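# Hang upside-down glass beaker on drying-rack peg

## Task

Pick up the inverted glass beaker from the shelved bench by the door and place it on one of the pegs of the drying rack standing on the shelved bench by the window, pushed on far enough that the peg alone supports it. The task fails if the beaker ever touches the floor, if it breaks (from a drop of more than a few centimetres or a hard knock), or if the robot falls over or finishes tilted. At the end the gripper must have released the beaker and the robot must have moved away, since a beaker held in place only by the robot does not count.

## Robot and tools

ROBOT. TidyBot++: a four-caster mobile base (0.54 m long, 0.50 m wide, 0.38 m tall) carrying one seven-joint arm with a two-finger gripper. The shoulder sits 0.12 m ahead of the base centre at 0.68 m height. Cameras: base_camera (fixed on the base) and wrist_camera (on the hand, looking along it). A loose object may occasionally get a brief shove from outside.

FRAMES. Base frame: origin on the floor below the base centre, x ahead, y to the left, z up. hand_pose is reported in this frame and marks the point between the finger pads; its z axis runs out along the fingers, its y axis is the opening direction. The odometry frame is the base frame as it was when the scene began. base_odometry counts wheel rotation only, so slip shows as motion; heading is left-positive in -3.142 to 3.142. base_tilt is in degrees, positive when leaning forward or right. Drift of a few cm and several degrees over about thirty moves is normal.

execute_actions. Arguments: actions (a list holding exactly one action, or empty to just get state and pictures) and cameras (list of "base_camera", "wrist_camera" or "all"; omitted or null means all, [] means none). An action may hold base, joints, or both, plus optional speeds; its motions start simultaneously.
- base: one key only, an offset from where the base last reported itself, not a pose. translate_m: metres, forward positive, -2 to 2. strafe_m: metres sideways, left positive, -2 to 2. rotate_rad: radians in place, counter-clockwise from above positive, -6.3 to 6.3.
- joints: absolute targets by name, radians for the arm. joint_1_rad any angle (whole arm about vertical; positive is clockwise from above, opposite to rotate_rad). joint_2_rad shoulder -2.249 to 2.249. joint_3_rad any angle (upper-arm roll). joint_4_rad elbow -2.579 to 2.579. joint_5_rad any angle (forearm roll). joint_6_rad wrist -2.099 to 2.099. joint_7_rad any angle (hand roll; hand down, positive is counter-clockwise from above; at 1.57 fingers open left/right). gripper_pos 0 (open, ~85 mm gap) to 1 (closed); gap is roughly 85 x (1 - gripper_pos) mm. Done-tolerance is 0.039 for joints 1-4, 0.056 for 5-7, 0.03 for the gripper. Continuous joints go the short way, so turn in steps below half a turn.
- speeds: caps for this action only; translate_m and strafe_m 0.05 to 0.5 m/s, rotate_rad 0.1 to 1.57 rad/s (maxima are defaults). A base move needing over 8.667 s is refused. No action runs past 15 s.
Unknown keys or out-of-range values reject the whole call with no motion. Omitted joints or base may still be driving toward an earlier target.

wait: seconds from 0 to 10; nothing new is commanded; returns state and pictures. zoom_image: camera ("base_camera" or "wrist_camera") and region [x0, y0, x1, y1] in pixels of that camera's latest full image, origin top-left, at most 504x504. finished_scene: scene (integer, the current scene's number); ends it irreversibly after the last command is held, reports success and gives the next task. Replying with no tool call ends everything.

ARM GEOMETRY. Upper arm 0.42 m, forearm 0.31 m, hand 0.31 m to the hand point. With joint_1_rad 0, joint_3_rad 3.14, joint_5_rad 0 (near the start), the arm stays in the base's x-z plane; angles from vertical (forward positive): upper = j2, forearm = j2 - j4, hand = j2 - j4 - j6. Reach ahead of the shoulder = sum of length x sin(angle); height above it = sum of length x cos(angle). The arm begins folded, hand down, poking up to 0.08 m past the base front with the elbow up to 1.15 m high. A downward hand reaches at most about 0.94 m height, and only near the base. Closed fingertips extend about 20 mm past the hand point.

RESULT LINES. base_status / joint_status: "done", "off_target" (stopped short, may still push), "contact_stop"/"time_out" (target dropped, holding). A blocked base can read "done" yet be short. "joint command not followed" with "cause:" means arm targets were withheld (self-collision check; none exists for arm-versus-base); such joints read "not_followed" and may be retried each action. on_its_own lists uncommanded motion. Gripper at 1: "done" means empty; "off_target" means it is gripping something. motor_effort: percent of maximum, bracket is peak. "ARM HIT": hard hit on base or itself. The pictures line gives image order.

ACCURACY. Friction leaves the hand a cm or two off (more when stretched); resending the same target does nothing. Correct by commanding last command + (wanted - read) for each joint. The arm sags under a held load; never command a joint to its read angle while holding. hand_pose may itself be a cm or two off, so trust images.

FAULTS. Torque limits: joints 1-4 104.5 N m (warning 56.7), joints 5-7 51.3 N m (warning 29.4); exceeding one freezes the arm and gripper 10 s and skips the call, while the base keeps going. Holding a load heats motors: MOTOR HOT from 60 °C, OVER-TEMPERATURE FAULT at 75 °C, when the arm sinks and unmet keys say "limit_stop_at_motor_heat" (resend targets). Time spent thinking lets the robot hold its last command.

AVOID. Driving while the arm is snagged above about 0.8 m can tip the robot; pushing or pulling with a raised hand can lift wheels; backing off or retracting the arm rights it. Do not drop or knock the glass beaker, let it reach the floor, slam or push hard, or fingertips into the floor. Calibrations (K, distortion, T_world_to_cam) are given in OpenCV form and may be slightly off.

Each tool is called after "Emit:" by a JSON object that holds its "name" and its "arguments".

## Session

I'll start by checking the current state and camera views.

Emit:
{"name": "execute_actions", "arguments": {"actions": []}}

Scene clock: 0.00 s.
base_odometry: x=+0.000 y=+0.000 heading=+0.000 (m, m, rad; odometry frame)
base_tilt: forward=+0.1 right=+0.4 (deg)
base_status: not commanded
joint_positions: joint_1_rad=-0.030 joint_2_rad=-0.377 joint_3_rad=+3.113 joint_4_rad=-2.500 joint_5_rad=-0.047 joint_6_rad=-0.910 joint_7_rad=+1.535 gripper_pos=+0.000
joint_status: not commanded
motor_effort: joint_1_rad=+1 joint_2_rad=+0 joint_3_rad=+1 joint_4_rad=+17 joint_5_rad=+0 joint_6_rad=+2 joint_7_rad=-1 (%)
hand_pose: x=+0.2643 y=+0.0202 z=+0.5986 quat_wxyz=(-0.016, +0.998, -0.003, +0.053) (m; base frame)
pictures: base_camera, wrist_camera
Images, in order (width x height): base_camera 644x364, wrist_camera 644x476.

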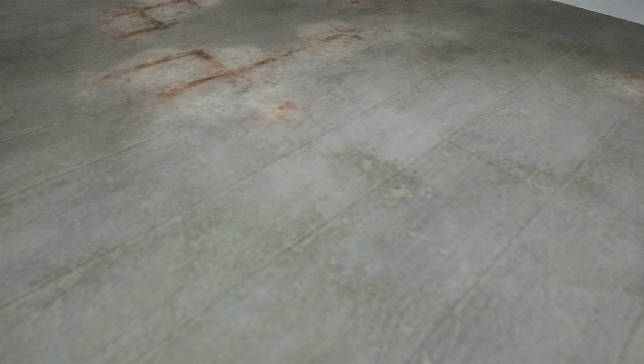

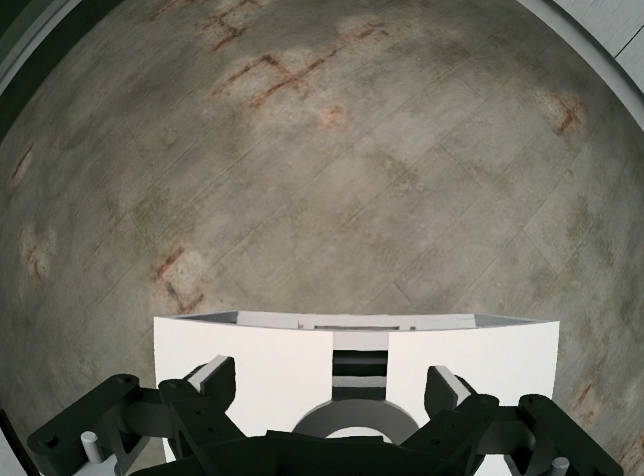

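Emit:
{"name": "execute_actions", "arguments": {"actions": [{"joints": {"joint_6_rad": 0.45}}], "cameras": ["wrist_camera"]}}

Scene clock: 1.83 s.
base_odometry: x=+0.000 y=+0.000 heading=+0.000 (m, m, rad; odometry frame)
base_tilt: forward=+0.0 right=+0.4 (deg)
base_status: not commanded
joint_positions: joint_1_rad=-0.030 joint_2_rad=-0.377 joint_3_rad=+3.113 joint_4_rad=-2.498 joint_5_rad=-0.047 joint_6_rad=+0.450 joint_7_rad=+1.535 gripper_pos=+0.000
joint_status: all done
motor_effort: joint_1_rad=+0(0) joint_2_rad=-5(5) joint_3_rad=+0(1) joint_4_rad=+21(22) joint_5_rad=+0(0) joint_6_rad=+9(8) joint_7_rad=+0(1) (%)
hand_pose: x=+0.5409 y=+0.0209 z=+0.8770 quat_wxyz=(-0.034, +0.742, -0.011, +0.670) (m; base frame)
pictures: wrist_camera
camera_calibration (this result's frames):
wrist_camera: T_world_to_cam=[[0.0398674, -0.999017, -0.0193832, 0.0151856], [-0.0683548, 0.0166264, -0.997523, 0.976833], [0.996864, 0.0410936, -0.0676247, -0.352229], [0, 0, 0, 1]] pos_world=[0.417291, 0.0134038, 0.950888]
Images, in order (width x height): wrist_camera 644x476.

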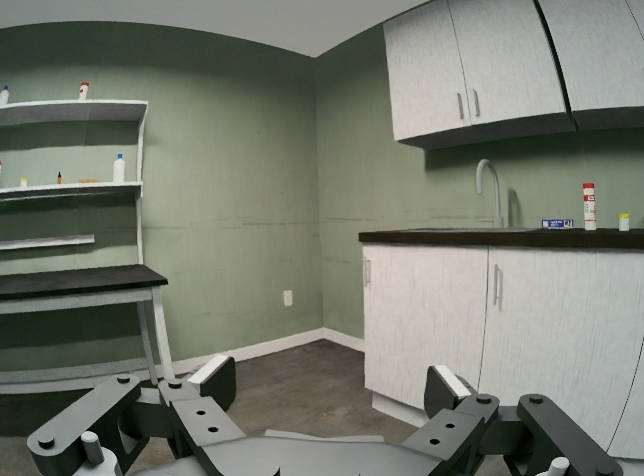

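Emit:
{"name": "execute_actions", "arguments": {"actions": [{"joints": {"joint_1_rad": -1.2}}], "cameras": ["wrist_camera"]}}

Emit:
{"name": "execute_actions", "arguments": {"actions": [{"joints": {"joint_1_rad": -2.6}}], "cameras": ["wrist_camera"]}}

Scene clock: 4.47 s.
base_odometry: x=+0.000 y=+0.000 heading=+0.000 (m, m, rad; odometry frame)
base_tilt: forward=+0.1 right=+0.3 (deg)
base_status: not commanded
joint_positions: joint_1_rad=-1.176 joint_2_rad=-0.377 joint_3_rad=+3.113 joint_4_rad=-2.498 joint_5_rad=-0.047 joint_6_rad=+0.450 joint_7_rad=+1.535 gripper_pos=+0.000
joint_status: all done
motor_effort: joint_1_rad=+1(1) joint_2_rad=-5(5) joint_3_rad=+0(1) joint_4_rad=+22(21) joint_5_rad=+0(0) joint_6_rad=+8(8) joint_7_rad=-1(0) (%)
hand_pose: x=+0.2739 y=+0.3930 z=+0.8770 quat_wxyz=(-0.391, +0.629, +0.393, +0.545) (m; base frame)
pictures: wrist_camera
camera_calibration (this result's frames):
wrist_camera: T_world_to_cam=[[0.92659, -0.375574, -0.0193829, -0.0903346], [-0.0433299, -0.0554195, -0.997523, 0.973855], [0.37357, 0.925134, -0.0676247, -0.278057], [0, 0, 0, 1]] pos_world=[0.229774, 0.277283, 0.950888]
Images, in order (width x height): wrist_camera 644x476.

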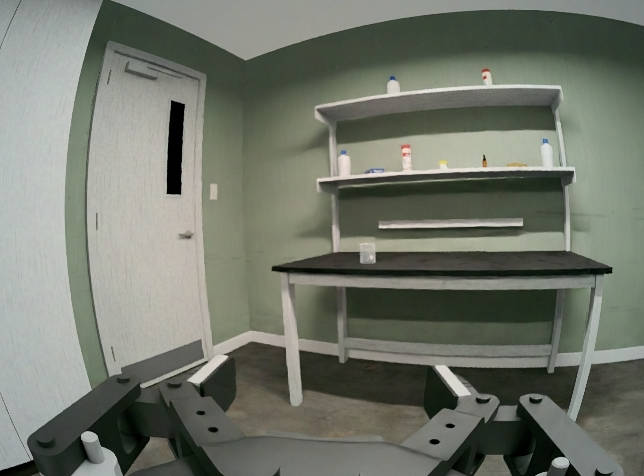

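Scene clock: 7.13 s.
base_odometry: x=+0.000 y=+0.000 heading=+0.000 (m, m, rad; odometry frame)
base_tilt: forward=+0.0 right=+0.4 (deg)
base_status: not commanded
joint_positions: joint_1_rad=-2.576 joint_2_rad=-0.377 joint_3_rad=+3.113 joint_4_rad=-2.498 joint_5_rad=-0.047 joint_6_rad=+0.450 joint_7_rad=+1.535 gripper_pos=+0.000
joint_status: all done
motor_effort: joint_1_rad=+0(1) joint_2_rad=-5(5) joint_3_rad=+0(1) joint_4_rad=+22(21) joint_5_rad=+0(0) joint_6_rad=+8(9) joint_7_rad=+0(1) (%)
hand_pose: x=-0.2419 y=+0.2195 z=+0.8770 quat_wxyz=(-0.650, +0.228, +0.706, +0.164) (m; base frame)
pictures: wrist_camera
camera_calibration (this result's frames):
wrist_camera: T_world_to_cam=[[0.527573, 0.849289, -0.0193833, -0.0428512], [0.04725, -0.0521179, -0.997523, 0.963076], [-0.848195, 0.52535, -0.0676248, -0.132667], [0, 0, 0, 1]] pos_world=[-0.135426, 0.156283, 0.950888]
Images, in order (width x height): wrist_camera 644x476.

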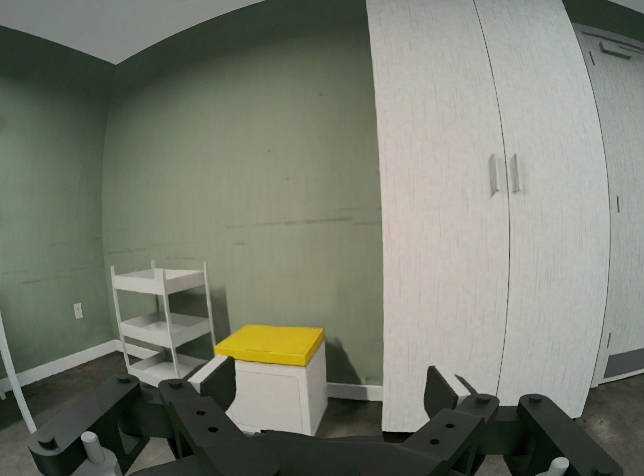

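Emit:
{"name": "execute_actions", "arguments": {"actions": [{"joints": {"joint_1_rad": -4.1}}], "cameras": ["wrist_camera"]}}

Scene clock: 10.03 s.
base_odometry: x=+0.000 y=+0.000 heading=+0.000 (m, m, rad; odometry frame)
base_tilt: forward=+0.0 right=+0.4 (deg)
base_status: not commanded
joint_positions: joint_1_rad=-4.076 joint_2_rad=-0.377 joint_3_rad=+3.113 joint_4_rad=-2.498 joint_5_rad=-0.047 joint_6_rad=+0.450 joint_7_rad=+1.535 gripper_pos=+0.000
joint_status: all done
motor_effort: joint_1_rad=+0(1) joint_2_rad=-5(6) joint_3_rad=+0(1) joint_4_rad=+21(21) joint_5_rad=+0(0) joint_6_rad=+8(9) joint_7_rad=+0(1) (%)
hand_pose: x=-0.1255 y=-0.3445 z=+0.8770 quat_wxyz=(-0.588, -0.314, +0.672, -0.323) (m; base frame)
pictures: wrist_camera
camera_calibration (this result's frames):
wrist_camera: T_world_to_cam=[[-0.809768, 0.58643, -0.0193833, 0.116292], [0.0553351, 0.0434381, -0.997523, 0.962114], [-0.584135, -0.808835, -0.0676249, -0.16409], [0, 0, 0, 1]] pos_world=[-0.0549199, -0.242712, 0.950888]
Images, in order (width x height): wrist_camera 644x476.

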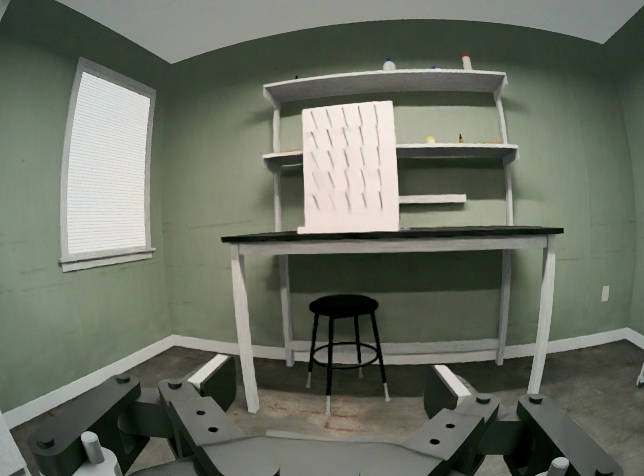

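Emit:
{"name": "zoom_image", "arguments": {"camera": "wrist_camera", "region": [260, 80, 440, 260]}}

Region (260, 80, 440, 260) of wrist_camera's 644x476 image, scaled by 2.800.

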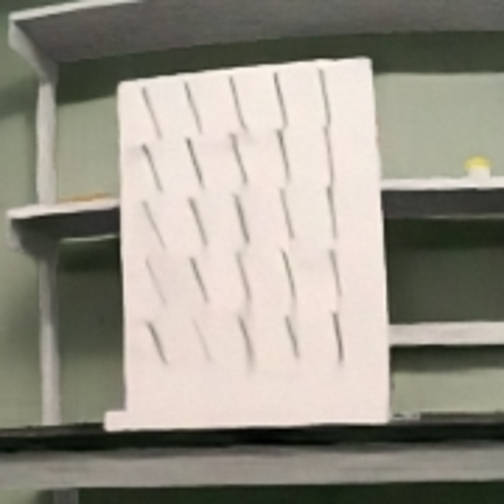

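Emit:
{"name": "execute_actions", "arguments": {"actions": [{"base": {"rotate_rad": 0.894}, "joints": {"joint_1_rad": 0.0}}], "cameras": []}}

Emit:
{"name": "execute_actions", "arguments": {"actions": [{"base": {"strafe_m": 0.3}}], "cameras": []}}

Emit:
{"name": "execute_actions", "arguments": {"actions": [{"base": {"translate_m": 0.9}, "joints": {"joint_6_rad": 0.2}}]}}

Scene clock: 16.17 s.
base_odometry: x=+0.000 y=+0.000 heading=+0.893 (m, m, rad; odometry frame)
base_tilt: forward=+0.1 right=+0.4 (deg)
base_status: done
joint_positions: joint_1_rad=-6.259 joint_2_rad=-0.377 joint_3_rad=+3.113 joint_4_rad=-2.498 joint_5_rad=-0.047 joint_6_rad=+0.450 joint_7_rad=+1.535 gripper_pos=+0.000
joint_status: all done
motor_effort: joint_1_rad=+0(2) joint_2_rad=-5(6) joint_3_rad=+0(1) joint_4_rad=+22(21) joint_5_rad=+0(0) joint_6_rad=+8(9) joint_7_rad=-1(1) (%)
hand_pose: x=+0.5414 y=-0.0020 z=+0.8770 quat_wxyz=(+0.015, -0.741, +0.031, -0.670) (m; base frame)
pictures: none
No camera images: the call's "cameras" was empty. Leave "cameras" out to get every camera's image.

Scene clock: 18.07 s.
base_odometry: x=-0.234 y=+0.188 heading=+0.894 (m, m, rad; odometry frame)
base_tilt: forward=+0.1 right=+0.4 (deg)
base_status: done
joint_positions: joint_1_rad=-6.260 joint_2_rad=-0.377 joint_3_rad=+3.113 joint_4_rad=-2.498 joint_5_rad=-0.047 joint_6_rad=+0.450 joint_7_rad=+1.535 gripper_pos=+0.000
joint_status: not commanded
motor_effort: joint_1_rad=+0(0) joint_2_rad=-5(6) joint_3_rad=+0(2) joint_4_rad=+22(22) joint_5_rad=+0(0) joint_6_rad=+9(8) joint_7_rad=+0(0) (%)
hand_pose: x=+0.5414 y=-0.0016 z=+0.8770 quat_wxyz=(+0.016, -0.741, +0.031, -0.670) (m; base frame)
pictures: none
No camera images: the call's "cameras" was empty. Leave "cameras" out to get every camera's image.

Scene clock: 21.23 s.
base_odometry: x=+0.329 y=+0.890 heading=+0.894 (m, m, rad; odometry frame)
base_tilt: forward=+0.1 right=+0.4 (deg)
base_status: done
joint_positions: joint_1_rad=-6.260 joint_2_rad=-0.378 joint_3_rad=+3.113 joint_4_rad=-2.506 joint_5_rad=-0.047 joint_6_rad=+0.200 joint_7_rad=+1.535 gripper_pos=+0.000
joint_status: all done
motor_effort: joint_1_rad=+0(0) joint_2_rad=-5(7) joint_3_rad=+0(1) joint_4_rad=+21(23) joint_5_rad=+0(0) joint_6_rad=+8(9) joint_7_rad=+0(0) (%)
hand_pose: x=+0.5220 y=+0.0010 z=+0.7977 quat_wxyz=(+0.016, -0.821, +0.032, -0.570) (m; base frame)
pictures: base_camera, wrist_camera
camera_calibration (this result's frames):
wrist_camera: T_world_to_cam=[[-0.0111814, -0.999705, -0.0215463, 0.0229248], [-0.31811, 0.0239845, -0.94775, 0.98741], [0.947988, -0.00374313, -0.318284, -0.112433], [0, 0, 0, 1]] pos_world=[0.420947, -0.00118532, 0.900527]
Images, in order (width x height): base_camera 644x364, wrist_camera 644x476.

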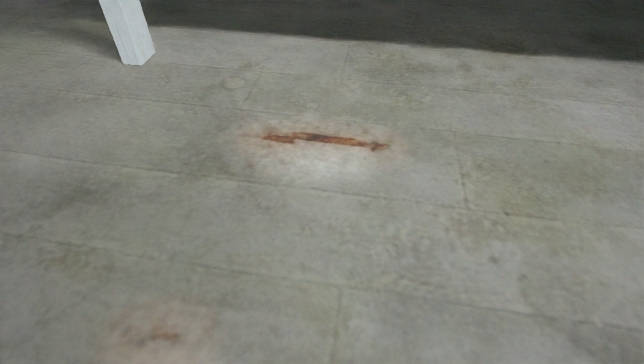

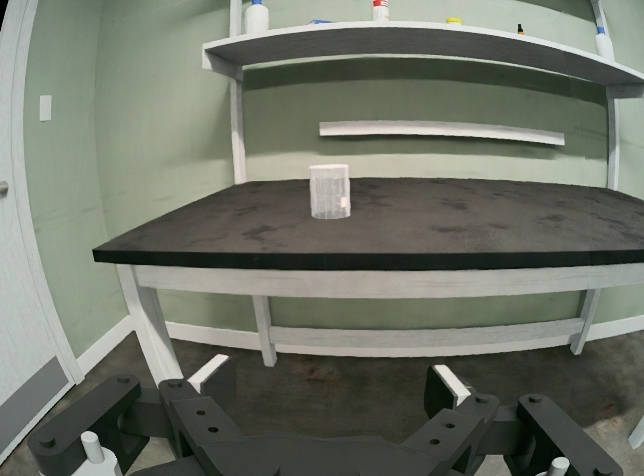

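Emit:
{"name": "zoom_image", "arguments": {"camera": "wrist_camera", "region": [270, 140, 390, 260]}}

Region (270, 140, 390, 260) of wrist_camera's 644x476 image, scaled by 4.200.

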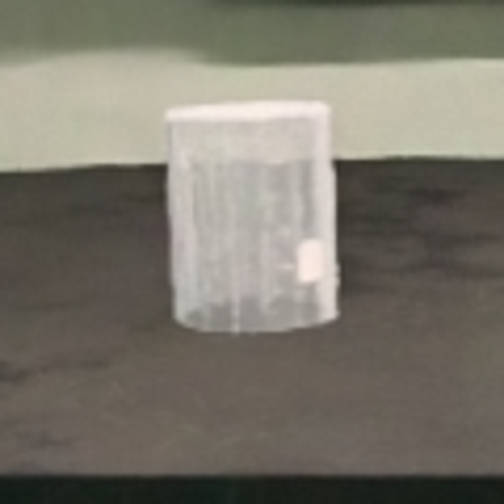

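Emit:
{"name": "execute_actions", "arguments": {"actions": [{"base": {"translate_m": 0.3}}]}}

Scene clock: 25.60 s.
base_odometry: x=+0.517 y=+1.124 heading=+0.895 (m, m, rad; odometry frame)
base_tilt: forward=+0.1 right=+0.4 (deg)
base_status: done
joint_positions: joint_1_rad=-6.260 joint_2_rad=-0.373 joint_3_rad=+3.113 joint_4_rad=-2.505 joint_5_rad=-0.047 joint_6_rad=+0.200 joint_7_rad=+1.535 gripper_pos=+0.000
joint_status: not commanded
motor_effort: joint_1_rad=+0(0) joint_2_rad=-4(7) joint_3_rad=+0(1) joint_4_rad=+21(22) joint_5_rad=+0(0) joint_6_rad=+9(8) joint_7_rad=+0(0) (%)
hand_pose: x=+0.5228 y=+0.0010 z=+0.7966 quat_wxyz=(+0.016, -0.822, +0.032, -0.569) (m; base frame)
pictures: base_camera, wrist_camera
camera_calibration (this result's frames):
wrist_camera: T_world_to_cam=[[-0.0112394, -0.999703, -0.0216138, 0.0229894], [-0.321146, 0.0240789, -0.946723, 0.987368], [0.946963, -0.00369944, -0.321322, -0.110592], [0, 0, 0, 1]] pos_world=[0.422074, -0.00120126, 0.899726]
Images, in order (width x height): base_camera 644x364, wrist_camera 644x476.

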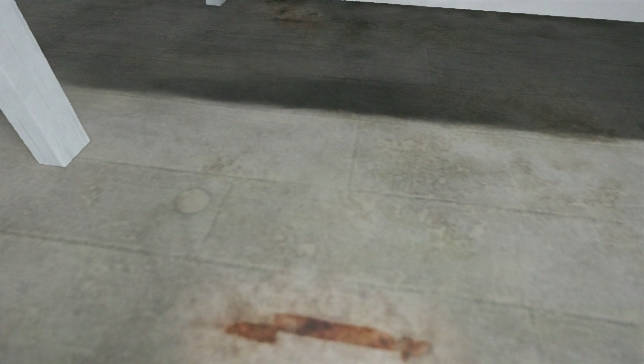

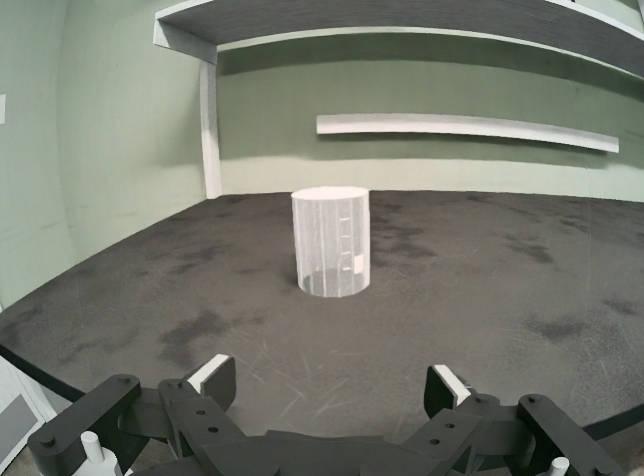

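Emit:
{"name": "zoom_image", "arguments": {"camera": "wrist_camera", "region": [250, 160, 410, 320]}}

Region (250, 160, 410, 320) of wrist_camera's 644x476 image, scaled by 3.150.

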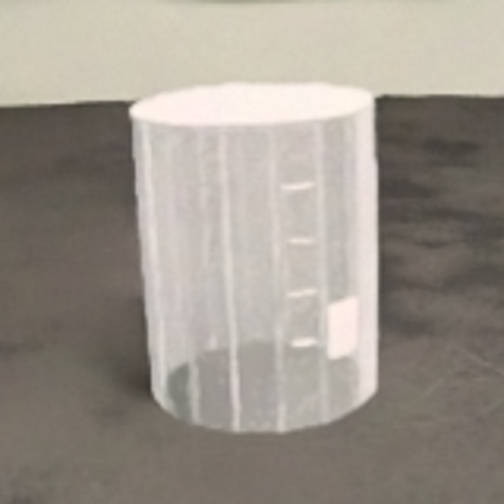

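Emit:
{"name": "execute_actions", "arguments": {"actions": [{"joints": {"joint_4_rad": -2.004, "joint_6_rad": -0.279}}], "cameras": []}}

Emit:
{"name": "execute_actions", "arguments": {"actions": [{"joints": {"joint_2_rad": -0.103}}], "cameras": ["wrist_camera"]}}

Scene clock: 30.10 s.
base_odometry: x=+0.517 y=+1.124 heading=+0.895 (m, m, rad; odometry frame)
base_tilt: forward=+0.1 right=+0.4 (deg)
base_status: not commanded
joint_positions: joint_1_rad=-6.260 joint_2_rad=-0.373 joint_3_rad=+3.113 joint_4_rad=-2.013 joint_5_rad=-0.047 joint_6_rad=-0.255 joint_7_rad=+1.535 gripper_pos=+0.000
joint_status: all done
motor_effort: joint_1_rad=+1(1) joint_2_rad=-8(8) joint_3_rad=+1(1) joint_4_rad=+24(24) joint_5_rad=+0(0) joint_6_rad=+8(9) joint_7_rad=-1(1) (%)
hand_pose: x=+0.5739 y=+0.0093 z=+0.9526 quat_wxyz=(+0.025, -0.812, +0.025, -0.583) (m; base frame)
pictures: none
No camera images: the call's "cameras" was empty. Leave "cameras" out to get every camera's image.

Scene clock: 31.60 s.
base_odometry: x=+0.517 y=+1.124 heading=+0.895 (m, m, rad; odometry frame)
base_tilt: forward=+0.1 right=+0.3 (deg)
base_status: not commanded
joint_positions: joint_1_rad=-6.260 joint_2_rad=-0.100 joint_3_rad=+3.113 joint_4_rad=-2.013 joint_5_rad=-0.047 joint_6_rad=-0.256 joint_7_rad=+1.535 gripper_pos=+0.000
joint_status: all done
motor_effort: joint_1_rad=+1(1) joint_2_rad=-16(18) joint_3_rad=+0(0) joint_4_rad=+22(24) joint_5_rad=+0(0) joint_6_rad=+8(8) joint_7_rad=+0(0) (%)
hand_pose: x=+0.6302 y=+0.0081 z=+0.8198 quat_wxyz=(+0.024, -0.883, +0.030, -0.467) (m; base frame)
pictures: wrist_camera
camera_calibration (this result's frames):
wrist_camera: T_world_to_cam=[[0.0012304, -0.999343, -0.0362132, 0.0358625], [-0.535294, 0.0299299, -0.844135, 1.09449], [0.844665, 0.0204234, -0.534906, 0.03457], [0, 0, 0, 1]] pos_world=[0.556628, 0.00237506, 0.943684]
Images, in order (width x height): wrist_camera 644x476.

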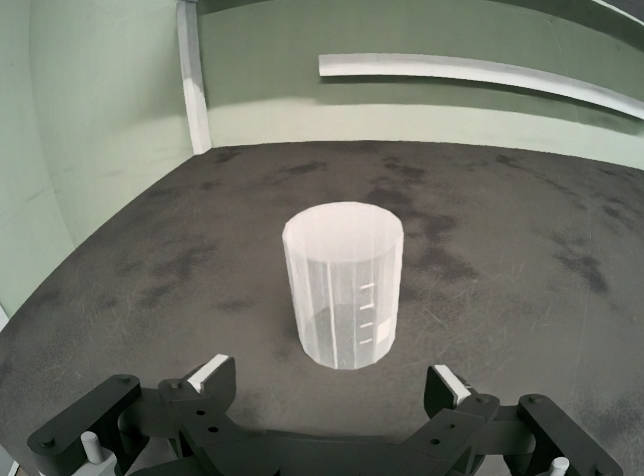

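Emit:
{"name": "execute_actions", "arguments": {"actions": [{"base": {"strafe_m": -0.009}, "joints": {"joint_7_rad": 1.6}}], "cameras": []}}

Emit:
{"name": "execute_actions", "arguments": {"actions": [{"base": {"translate_m": 0.045}, "speeds": {"translate_m": 0.1}}], "cameras": ["wrist_camera"]}}

Scene clock: 33.23 s.
base_odometry: x=+0.524 y=+1.119 heading=+0.895 (m, m, rad; odometry frame)
base_tilt: forward=+0.1 right=+0.4 (deg)
base_status: done
joint_positions: joint_1_rad=-6.262 joint_2_rad=-0.100 joint_3_rad=+3.113 joint_4_rad=-2.013 joint_5_rad=-0.047 joint_6_rad=-0.256 joint_7_rad=+1.577 gripper_pos=+0.000
joint_status: all done
motor_effort: joint_1_rad=+1(1) joint_2_rad=-16(17) joint_3_rad=+1(2) joint_4_rad=+22(23) joint_5_rad=+0(1) joint_6_rad=+7(7) joint_7_rad=-1(1) (%)
hand_pose: x=+0.6301 y=+0.0091 z=+0.8198 quat_wxyz=(+0.015, -0.884, +0.011, -0.467) (m; base frame)
pictures: none
No camera images: the call's "cameras" was empty. Leave "cameras" out to get every camera's image.

Scene clock: 34.17 s.
base_odometry: x=+0.552 y=+1.154 heading=+0.895 (m, m, rad; odometry frame)
base_tilt: forward=+0.0 right=+0.4 (deg)
base_status: done
joint_positions: joint_1_rad=-6.262 joint_2_rad=-0.102 joint_3_rad=+3.113 joint_4_rad=-2.012 joint_5_rad=-0.047 joint_6_rad=-0.257 joint_7_rad=+1.577 gripper_pos=+0.000
joint_status: not commanded
motor_effort: joint_1_rad=+1(2) joint_2_rad=-16(18) joint_3_rad=+0(2) joint_4_rad=+22(23) joint_5_rad=+0(0) joint_6_rad=+7(8) joint_7_rad=+0(0) (%)
hand_pose: x=+0.6298 y=+0.0091 z=+0.8210 quat_wxyz=(+0.015, -0.883, +0.011, -0.468) (m; base frame)
pictures: wrist_camera
camera_calibration (this result's frames):
wrist_camera: T_world_to_cam=[[0.0267875, -0.99964, -0.00158798, -0.00757569], [-0.533411, -0.0129504, -0.845757, 1.09577], [0.845432, 0.0235027, -0.533566, 0.0338927], [0, 0, 0, 1]] pos_world=[0.556044, 0.00582106, 0.944826]
Images, in order (width x height): wrist_camera 644x476.

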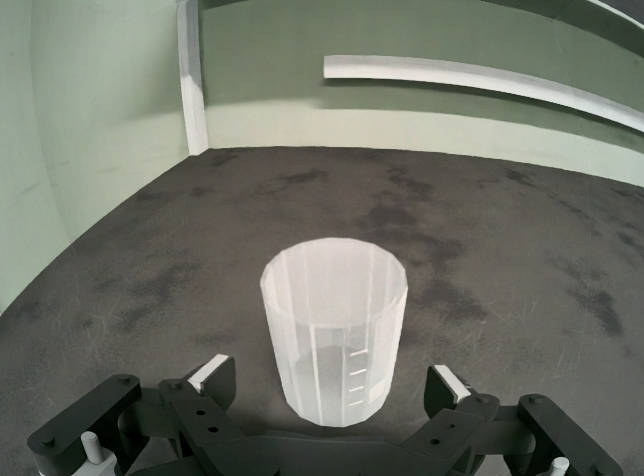

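Emit:
{"name": "execute_actions", "arguments": {"actions": [{"base": {"translate_m": 0.052}, "speeds": {"translate_m": 0.08}}], "cameras": ["wrist_camera"]}}

Scene clock: 35.70 s.
base_odometry: x=+0.585 y=+1.194 heading=+0.894 (m, m, rad; odometry frame)
base_tilt: forward=+0.1 right=+0.4 (deg)
base_status: done
joint_positions: joint_1_rad=-6.262 joint_2_rad=-0.102 joint_3_rad=+3.113 joint_4_rad=-2.012 joint_5_rad=-0.047 joint_6_rad=-0.257 joint_7_rad=+1.577 gripper_pos=+0.000
joint_status: not commanded
motor_effort: joint_1_rad=+0(0) joint_2_rad=-16(18) joint_3_rad=+0(1) joint_4_rad=+22(23) joint_5_rad=+0(0) joint_6_rad=+7(7) joint_7_rad=-1(0) (%)
hand_pose: x=+0.6299 y=+0.0091 z=+0.8210 quat_wxyz=(+0.015, -0.883, +0.011, -0.468) (m; base frame)
pictures: wrist_camera
camera_calibration (this result's frames):
wrist_camera: T_world_to_cam=[[0.0267995, -0.99964, -0.00159677, -0.00757355], [-0.533465, -0.0129509, -0.845723, 1.09585], [0.845397, 0.0235168, -0.53362, 0.0339305], [0, 0, 0, 1]] pos_world=[0.556115, 0.00582342, 0.944879]
Images, in order (width x height): wrist_camera 644x476.

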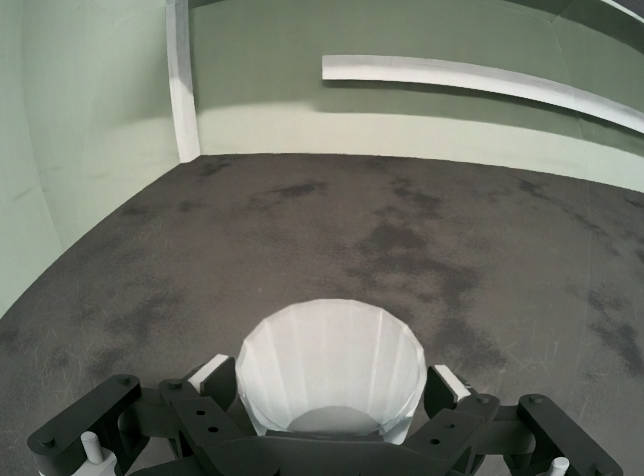

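Emit:
{"name": "execute_actions", "arguments": {"actions": [{"joints": {"gripper_pos": 0.4}}], "cameras": ["wrist_camera"]}}

Scene clock: 36.70 s.
base_odometry: x=+0.585 y=+1.194 heading=+0.894 (m, m, rad; odometry frame)
base_tilt: forward=+0.0 right=+0.3 (deg)
base_status: not commanded
joint_positions: joint_1_rad=-6.262 joint_2_rad=-0.103 joint_3_rad=+3.113 joint_4_rad=-2.010 joint_5_rad=-0.047 joint_6_rad=-0.259 joint_7_rad=+1.577 gripper_pos=+0.230
joint_status: gripper_pos off_target (ended at +0.230, target +0.400)
motor_effort: joint_1_rad=+1(0) joint_2_rad=-16(17) joint_3_rad=+0(0) joint_4_rad=+23(23) joint_5_rad=+0(1) joint_6_rad=+8(8) joint_7_rad=-1(1) (%)
hand_pose: x=+0.6300 y=+0.0091 z=+0.8220 quat_wxyz=(+0.015, -0.883, +0.011, -0.469) (m; base frame)
pictures: wrist_camera
camera_calibration (this result's frames):
wrist_camera: T_world_to_cam=[[0.0268791, -0.999637, -0.00157954, -0.00761353], [-0.532714, -0.012987, -0.846195, 1.09667], [0.845868, 0.0235864, -0.53287, 0.0333594], [0, 0, 0, 1]] pos_world=[0.556197, 0.00584478, 0.945758]
Images, in order (width x height): wrist_camera 644x476.

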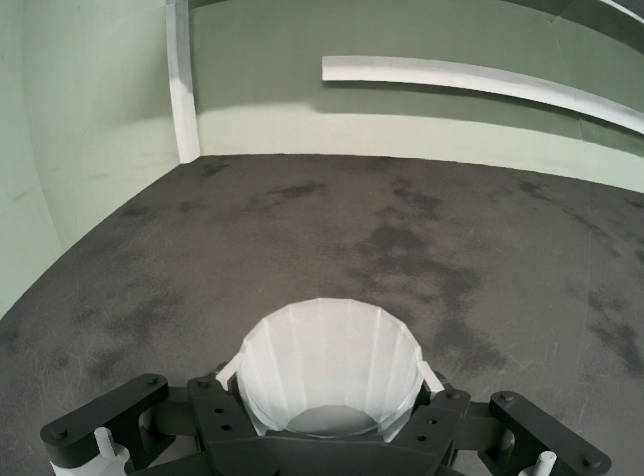

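Emit:
{"name": "execute_actions", "arguments": {"actions": [{"joints": {"gripper_pos": 0.5}}], "cameras": []}}

Emit:
{"name": "execute_actions", "arguments": {"actions": [{"joints": {"joint_2_rad": -0.25}}], "cameras": ["wrist_camera"]}}

Scene clock: 37.57 s.
base_odometry: x=+0.585 y=+1.194 heading=+0.894 (m, m, rad; odometry frame)
base_tilt: forward=+0.1 right=+0.4 (deg)
base_status: not commanded
joint_positions: joint_1_rad=-6.262 joint_2_rad=-0.103 joint_3_rad=+3.113 joint_4_rad=-2.010 joint_5_rad=-0.047 joint_6_rad=-0.259 joint_7_rad=+1.577 gripper_pos=+0.230
joint_status: gripper_pos off_target (ended at +0.230, target +0.500)
motor_effort: joint_1_rad=+1(0) joint_2_rad=-16(16) joint_3_rad=+0(0) joint_4_rad=+23(23) joint_5_rad=+0(0) joint_6_rad=+8(8) joint_7_rad=+0(0) (%)
hand_pose: x=+0.6300 y=+0.0091 z=+0.8220 quat_wxyz=(+0.015, -0.883, +0.011, -0.469) (m; base frame)
pictures: none
No camera images: the call's "cameras" was empty. Leave "cameras" out to get every camera's image.

Scene clock: 38.63 s.
base_odometry: x=+0.585 y=+1.194 heading=+0.894 (m, m, rad; odometry frame)
base_tilt: forward=+0.1 right=+0.3 (deg)
base_status: not commanded
joint_positions: joint_1_rad=-6.262 joint_2_rad=-0.248 joint_3_rad=+3.113 joint_4_rad=-2.010 joint_5_rad=-0.047 joint_6_rad=-0.262 joint_7_rad=+1.577 gripper_pos=+0.230
joint_status: all done
motor_effort: joint_1_rad=+0(0) joint_2_rad=-12(19) joint_3_rad=+0(0) joint_4_rad=+24(25) joint_5_rad=-1(0) joint_6_rad=+9(9) joint_7_rad=-1(1) (%)
hand_pose: x=+0.6038 y=+0.0097 z=+0.8938 quat_wxyz=(+0.014, -0.848, +0.009, -0.530) (m; base frame)
pictures: wrist_camera
camera_calibration (this result's frames):
wrist_camera: T_world_to_cam=[[0.0267404, -0.999628, 0.00532054, -0.0122983], [-0.407014, -0.0157487, -0.913286, 1.1276], [0.913031, 0.0222561, -0.407283, -0.0589767], [0, 0, 0, 1]] pos_world=[0.513124, 0.00677713, 1.00586]
Images, in order (width x height): wrist_camera 644x476.

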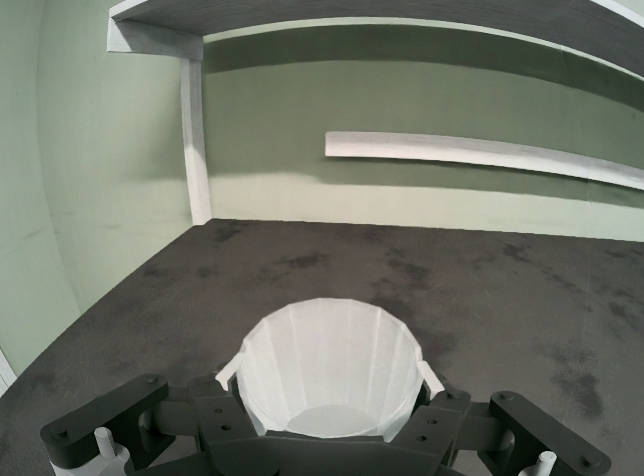

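Emit:
{"name": "execute_actions", "arguments": {"actions": [{"base": {"translate_m": -1.7}}], "cameras": ["wrist_camera"]}}

Scene clock: 44.23 s.
base_odometry: x=-0.481 y=-0.130 heading=+0.894 (m, m, rad; odometry frame)
base_tilt: forward=+0.1 right=+0.4 (deg)
base_status: done
joint_positions: joint_1_rad=-6.263 joint_2_rad=-0.246 joint_3_rad=+3.113 joint_4_rad=-2.010 joint_5_rad=-0.047 joint_6_rad=-0.265 joint_7_rad=+1.577 gripper_pos=+0.230
joint_status: not commanded
motor_effort: joint_1_rad=+0(4) joint_2_rad=-13(16) joint_3_rad=+0(4) joint_4_rad=+25(25) joint_5_rad=+0(0) joint_6_rad=+9(9) joint_7_rad=-1(1) (%)
hand_pose: x=+0.6040 y=+0.0103 z=+0.8917 quat_wxyz=(+0.015, -0.849, +0.008, -0.528) (m; base frame)
pictures: wrist_camera
camera_calibration (this result's frames):
wrist_camera: T_world_to_cam=[[0.0280044, -0.999595, 0.00510625, -0.0122996], [-0.412056, -0.0161978, -0.911015, 1.12678], [0.910728, 0.0234084, -0.412342, -0.0541416], [0, 0, 0, 1]] pos_world=[0.513947, 0.00722407, 1.00425]
Images, in order (width x height): wrist_camera 644x476.

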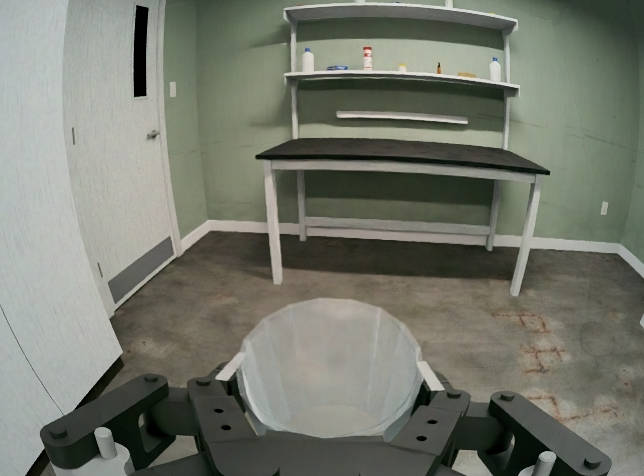

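Emit:
{"name": "execute_actions", "arguments": {"actions": [{"base": {"rotate_rad": 3.03}, "joints": {"joint_2_rad": -0.39, "joint_4_rad": -1.924, "joint_6_rad": -0.037}, "speeds": {"rotate_rad": 1.1}}]}}

Scene clock: 48.37 s.
base_odometry: x=-0.481 y=-0.130 heading=-2.360 (m, m, rad; odometry frame)
base_tilt: forward=+0.1 right=+0.4 (deg)
base_status: done
joint_positions: joint_1_rad=-6.265 joint_2_rad=-0.384 joint_3_rad=+3.113 joint_4_rad=-1.928 joint_5_rad=-0.047 joint_6_rad=-0.053 joint_7_rad=+1.577 gripper_pos=+0.230
joint_status: all done
motor_effort: joint_1_rad=+1(2) joint_2_rad=-8(15) joint_3_rad=+0(2) joint_4_rad=+25(27) joint_5_rad=+0(1) joint_6_rad=+10(11) joint_7_rad=+0(0) (%)
hand_pose: x=+0.5865 y=+0.0101 z=+1.0719 quat_wxyz=(+0.014, -0.716, +0.007, -0.698) (m; base frame)
pictures: base_camera, wrist_camera
camera_calibration (this result's frames):
wrist_camera: T_world_to_cam=[[0.0177, -0.999711, 0.0162582, -0.0188251], [0.0067643, -0.0161406, -0.999847, 1.13335], [0.99982, 0.0178072, 0.00647665, -0.464973], [0, 0, 0, 1]] pos_world=[0.457557, 0.00775323, 1.13649]
Images, in order (width x height): base_camera 644x364, wrist_camera 644x476.

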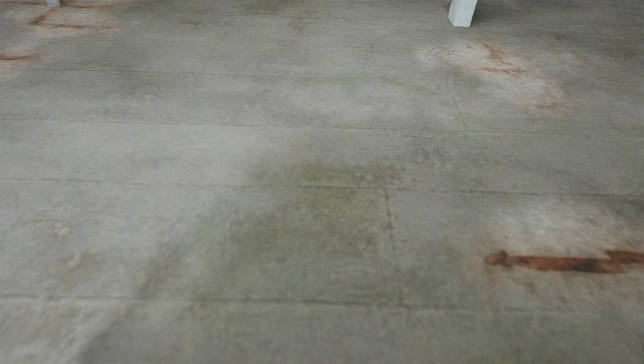

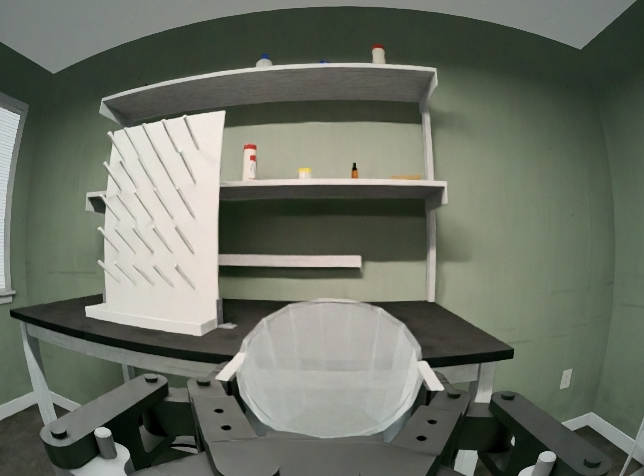

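Emit:
{"name": "zoom_image", "arguments": {"camera": "wrist_camera", "region": [60, 180, 260, 350]}}

Region (60, 180, 260, 350) of wrist_camera's 644x476 image, scaled by 2.520; it fills the top 428 rows of this view, and the rest is white.

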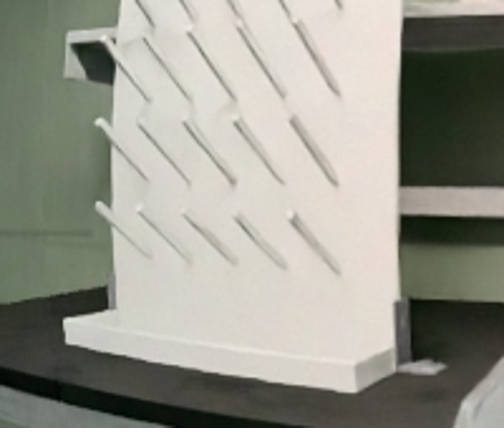

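Emit:
{"name": "execute_actions", "arguments": {"actions": [{"base": {"strafe_m": 0.375}}]}}

Scene clock: 52.63 s.
base_odometry: x=-0.216 y=-0.396 heading=-2.359 (m, m, rad; odometry frame)
base_tilt: forward=+0.0 right=+0.4 (deg)
base_status: done
joint_positions: joint_1_rad=-6.265 joint_2_rad=-0.384 joint_3_rad=+3.113 joint_4_rad=-1.928 joint_5_rad=-0.047 joint_6_rad=-0.053 joint_7_rad=+1.577 gripper_pos=+0.230
joint_status: not commanded
motor_effort: joint_1_rad=+0(2) joint_2_rad=-8(9) joint_3_rad=+1(4) joint_4_rad=+25(26) joint_5_rad=+0(0) joint_6_rad=+10(10) joint_7_rad=+0(0) (%)
hand_pose: x=+0.5865 y=+0.0103 z=+1.0719 quat_wxyz=(+0.014, -0.716, +0.007, -0.698) (m; base frame)
pictures: base_camera, wrist_camera
camera_calibration (this result's frames):
wrist_camera: T_world_to_cam=[[0.0182158, -0.999701, 0.0162858, -0.0189053], [0.00677253, -0.0161648, -0.999846, 1.13335], [0.999811, 0.0183233, 0.00647605, -0.464971], [0, 0, 0, 1]] pos_world=[0.457552, 0.00794045, 1.13649]
Images, in order (width x height): base_camera 644x364, wrist_camera 644x476.

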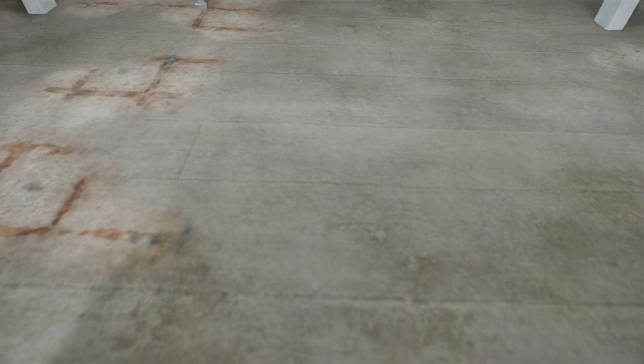

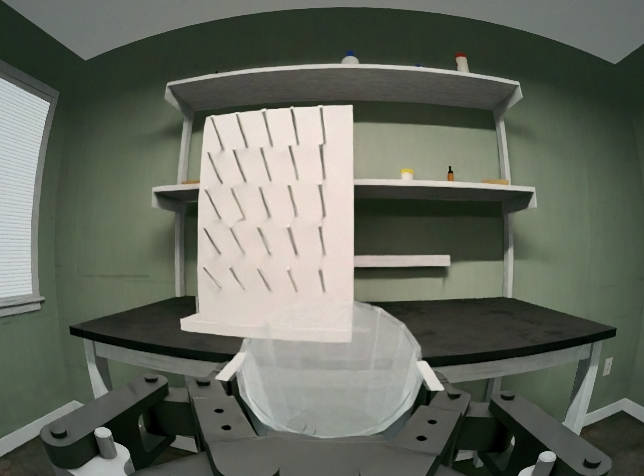

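Emit:
{"name": "zoom_image", "arguments": {"camera": "wrist_camera", "region": [180, 200, 370, 350]}}

Region (180, 200, 370, 350) of wrist_camera's 644x476 image, scaled by 2.653; it fills the top 398 rows of this view, and the rest is white.

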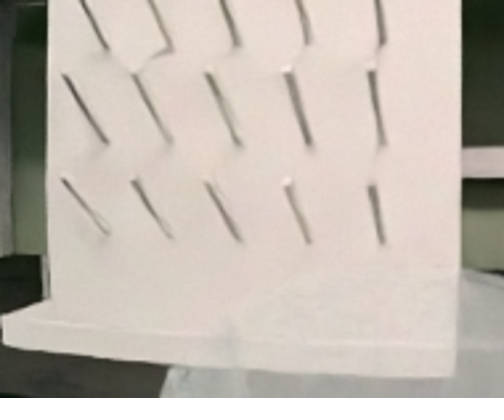

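Emit:
{"name": "execute_actions", "arguments": {"actions": [{"base": {"strafe_m": 0.04}, "joints": {"joint_2_rad": -0.363, "joint_4_rad": -2.202, "joint_6_rad": 0.668}}], "cameras": []}}

Emit:
{"name": "execute_actions", "arguments": {"actions": [{"base": {"translate_m": 0.38}, "speeds": {"translate_m": 0.3}}]}}

Scene clock: 57.00 s.
base_odometry: x=-0.188 y=-0.424 heading=-2.359 (m, m, rad; odometry frame)
base_tilt: forward=+0.2 right=+0.4 (deg)
base_status: done
joint_positions: joint_1_rad=-6.266 joint_2_rad=-0.369 joint_3_rad=+3.113 joint_4_rad=-2.198 joint_5_rad=-0.047 joint_6_rad=+0.644 joint_7_rad=+1.577 gripper_pos=+0.230
joint_status: all done
motor_effort: joint_1_rad=+0(1) joint_2_rad=-7(9) joint_3_rad=+0(3) joint_4_rad=+24(26) joint_5_rad=+0(0) joint_6_rad=+9(10) joint_7_rad=+0(0) (%)
hand_pose: x=+0.5591 y=+0.0011 z=+1.1109 quat_wxyz=(+0.006, -0.558, +0.014, -0.829) (m; base frame)
pictures: none
No camera images: the call's "cameras" was empty. Leave "cameras" out to get every camera's image.

Scene clock: 59.23 s.
base_odometry: x=-0.457 y=-0.693 heading=-2.359 (m, m, rad; odometry frame)
base_tilt: forward=+0.1 right=+0.4 (deg)
base_status: done
joint_positions: joint_1_rad=-6.266 joint_2_rad=-0.358 joint_3_rad=+3.113 joint_4_rad=-2.199 joint_5_rad=-0.047 joint_6_rad=+0.644 joint_7_rad=+1.577 gripper_pos=+0.230
joint_status: not commanded
motor_effort: joint_1_rad=+0(0) joint_2_rad=-8(10) joint_3_rad=+1(1) joint_4_rad=+24(25) joint_5_rad=+0(0) joint_6_rad=+9(9) joint_7_rad=+0(1) (%)
hand_pose: x=+0.5642 y=+0.0010 z=+1.1049 quat_wxyz=(+0.006, -0.564, +0.014, -0.826) (m; base frame)
pictures: base_camera, wrist_camera
camera_calibration (this result's frames):
wrist_camera: T_world_to_cam=[[-0.0158048, -0.99974, 0.0164135, -0.00929792], [0.394006, -0.0213144, -0.918861, 0.858321], [0.918972, -0.00805544, 0.394241, -0.825569], [0, 0, 0, 1]] pos_world=[0.420344, 0.00234881, 1.1143]
Images, in order (width x height): base_camera 644x364, wrist_camera 644x476.

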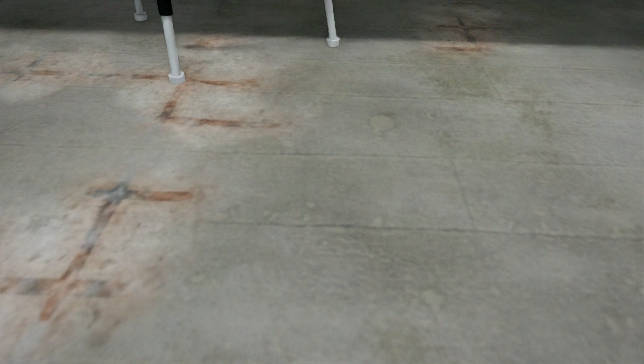

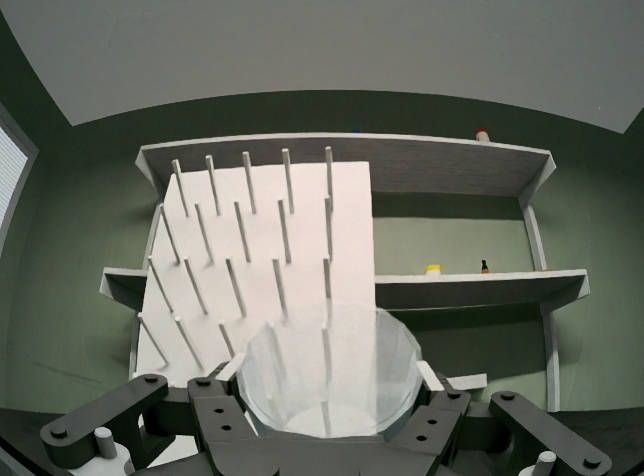

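Emit:
{"name": "zoom_image", "arguments": {"camera": "wrist_camera", "region": [130, 140, 430, 440]}}

Region (130, 140, 430, 440) of wrist_camera's 644x476 image, scaled by 1.680.

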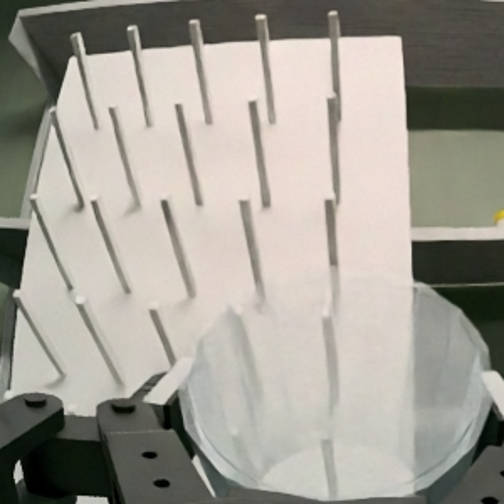

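Emit:
{"name": "execute_actions", "arguments": {"actions": [{"base": {"translate_m": 0.15}, "joints": {"joint_4_rad": -2.175}, "speeds": {"translate_m": 0.15}}], "cameras": ["wrist_camera"]}}

Scene clock: 63.67 s.
base_odometry: x=-0.564 y=-0.799 heading=-2.359 (m, m, rad; odometry frame)
base_tilt: forward=+0.1 right=+0.4 (deg)
base_status: done
joint_positions: joint_1_rad=-6.266 joint_2_rad=-0.356 joint_3_rad=+3.113 joint_4_rad=-2.186 joint_5_rad=-0.047 joint_6_rad=+0.644 joint_7_rad=+1.577 gripper_pos=+0.230
joint_status: all done
motor_effort: joint_1_rad=+0(1) joint_2_rad=-8(11) joint_3_rad=+1(1) joint_4_rad=+24(25) joint_5_rad=+0(0) joint_6_rad=+9(9) joint_7_rad=+0(0) (%)
hand_pose: x=+0.5643 y=+0.0011 z=+1.1125 quat_wxyz=(+0.006, -0.559, +0.014, -0.829) (m; base frame)
pictures: wrist_camera
camera_calibration (this result's frames):
wrist_camera: T_world_to_cam=[[-0.0158766, -0.999745, 0.0160622, -0.00892413], [0.405612, -0.0211228, -0.913801, 0.85315], [0.913908, -0.0079931, 0.405844, -0.838704], [0, 0, 0, 1]] pos_world=[0.420308, 0.0023952, 1.12014]
Images, in order (width x height): wrist_camera 644x476.

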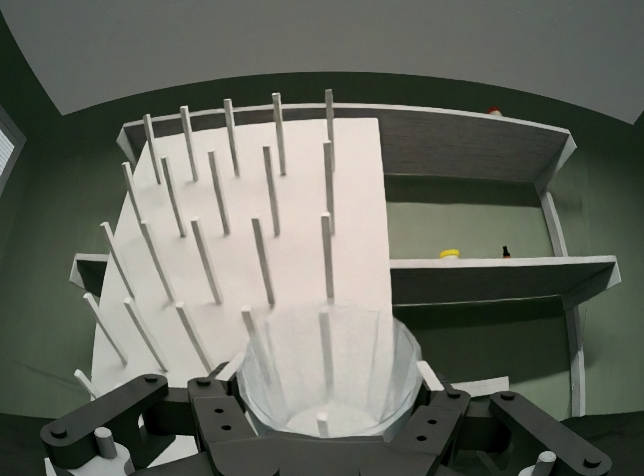

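Emit:
{"name": "zoom_image", "arguments": {"camera": "wrist_camera", "region": [200, 190, 460, 450]}}

Region (200, 190, 460, 450) of wrist_camera's 644x476 image, scaled by 1.938.

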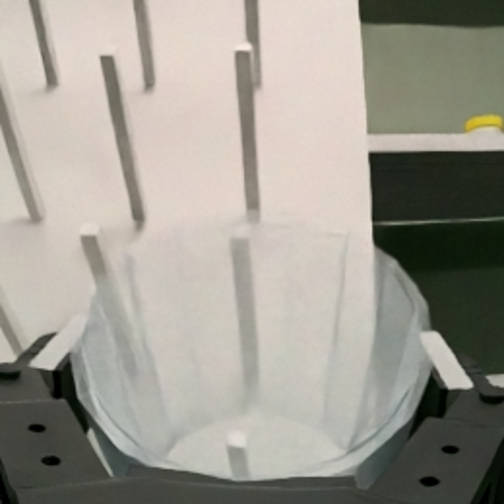

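Emit:
{"name": "execute_actions", "arguments": {"actions": [{"base": {"strafe_m": 0.007}, "joints": {"joint_4_rad": -2.158}}], "cameras": []}}

Emit:
{"name": "execute_actions", "arguments": {"actions": [{"base": {"translate_m": 0.07}, "speeds": {"translate_m": 0.1}}], "cameras": ["wrist_camera"]}}

Scene clock: 66.27 s.
base_odometry: x=-0.559 y=-0.804 heading=-2.359 (m, m, rad; odometry frame)
base_tilt: forward=+0.1 right=+0.3 (deg)
base_status: done
joint_positions: joint_1_rad=-6.266 joint_2_rad=-0.356 joint_3_rad=+3.113 joint_4_rad=-2.173 joint_5_rad=-0.047 joint_6_rad=+0.644 joint_7_rad=+1.577 gripper_pos=+0.230
joint_status: all done
motor_effort: joint_1_rad=+0(1) joint_2_rad=-9(10) joint_3_rad=+0(3) joint_4_rad=+24(26) joint_5_rad=+0(1) joint_6_rad=+9(9) joint_7_rad=+0(0) (%)
hand_pose: x=+0.5638 y=+0.0013 z=+1.1202 quat_wxyz=(+0.007, -0.553, +0.014, -0.833) (m; base frame)
pictures: none
No camera images: the call's "cameras" was empty. Leave "cameras" out to get every camera's image.

Scene clock: 67.53 s.
base_odometry: x=-0.608 y=-0.853 heading=-2.359 (m, m, rad; odometry frame)
base_tilt: forward=+0.1 right=+0.4 (deg)
base_status: done
joint_positions: joint_1_rad=-6.266 joint_2_rad=-0.356 joint_3_rad=+3.113 joint_4_rad=-2.172 joint_5_rad=-0.047 joint_6_rad=+0.644 joint_7_rad=+1.577 gripper_pos=+0.230
joint_status: not commanded
motor_effort: joint_1_rad=+0(1) joint_2_rad=-8(11) joint_3_rad=+0(2) joint_4_rad=+24(25) joint_5_rad=+0(0) joint_6_rad=+9(10) joint_7_rad=-1(1) (%)
hand_pose: x=+0.5640 y=+0.0013 z=+1.1201 quat_wxyz=(+0.007, -0.553, +0.014, -0.833) (m; base frame)
pictures: wrist_camera
camera_calibration (this result's frames):
wrist_camera: T_world_to_cam=[[-0.0156848, -0.999753, 0.0157239, -0.00859678], [0.417167, -0.0208349, -0.908591, 0.84785], [0.908694, -0.00769163, 0.417391, -0.851467], [0, 0, 0, 1]] pos_world=[0.419893, 0.00252106, 1.12588]
Images, in order (width x height): wrist_camera 644x476.

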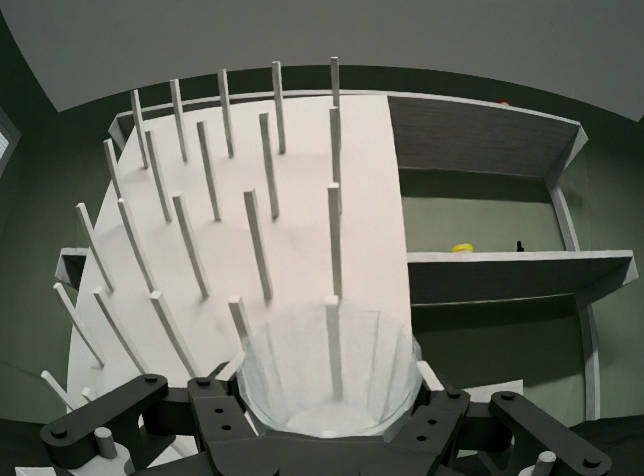

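Emit:
{"name": "zoom_image", "arguments": {"camera": "wrist_camera", "region": [200, 160, 460, 450]}}

Region (200, 160, 460, 450) of wrist_camera's 644x476 image, scaled by 1.738; it fills the left 452 columns of this view, and the rest is white.

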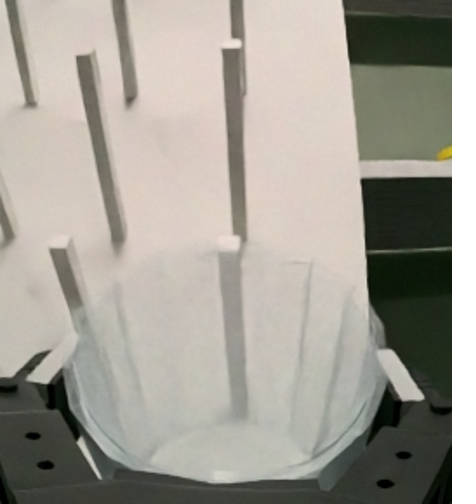

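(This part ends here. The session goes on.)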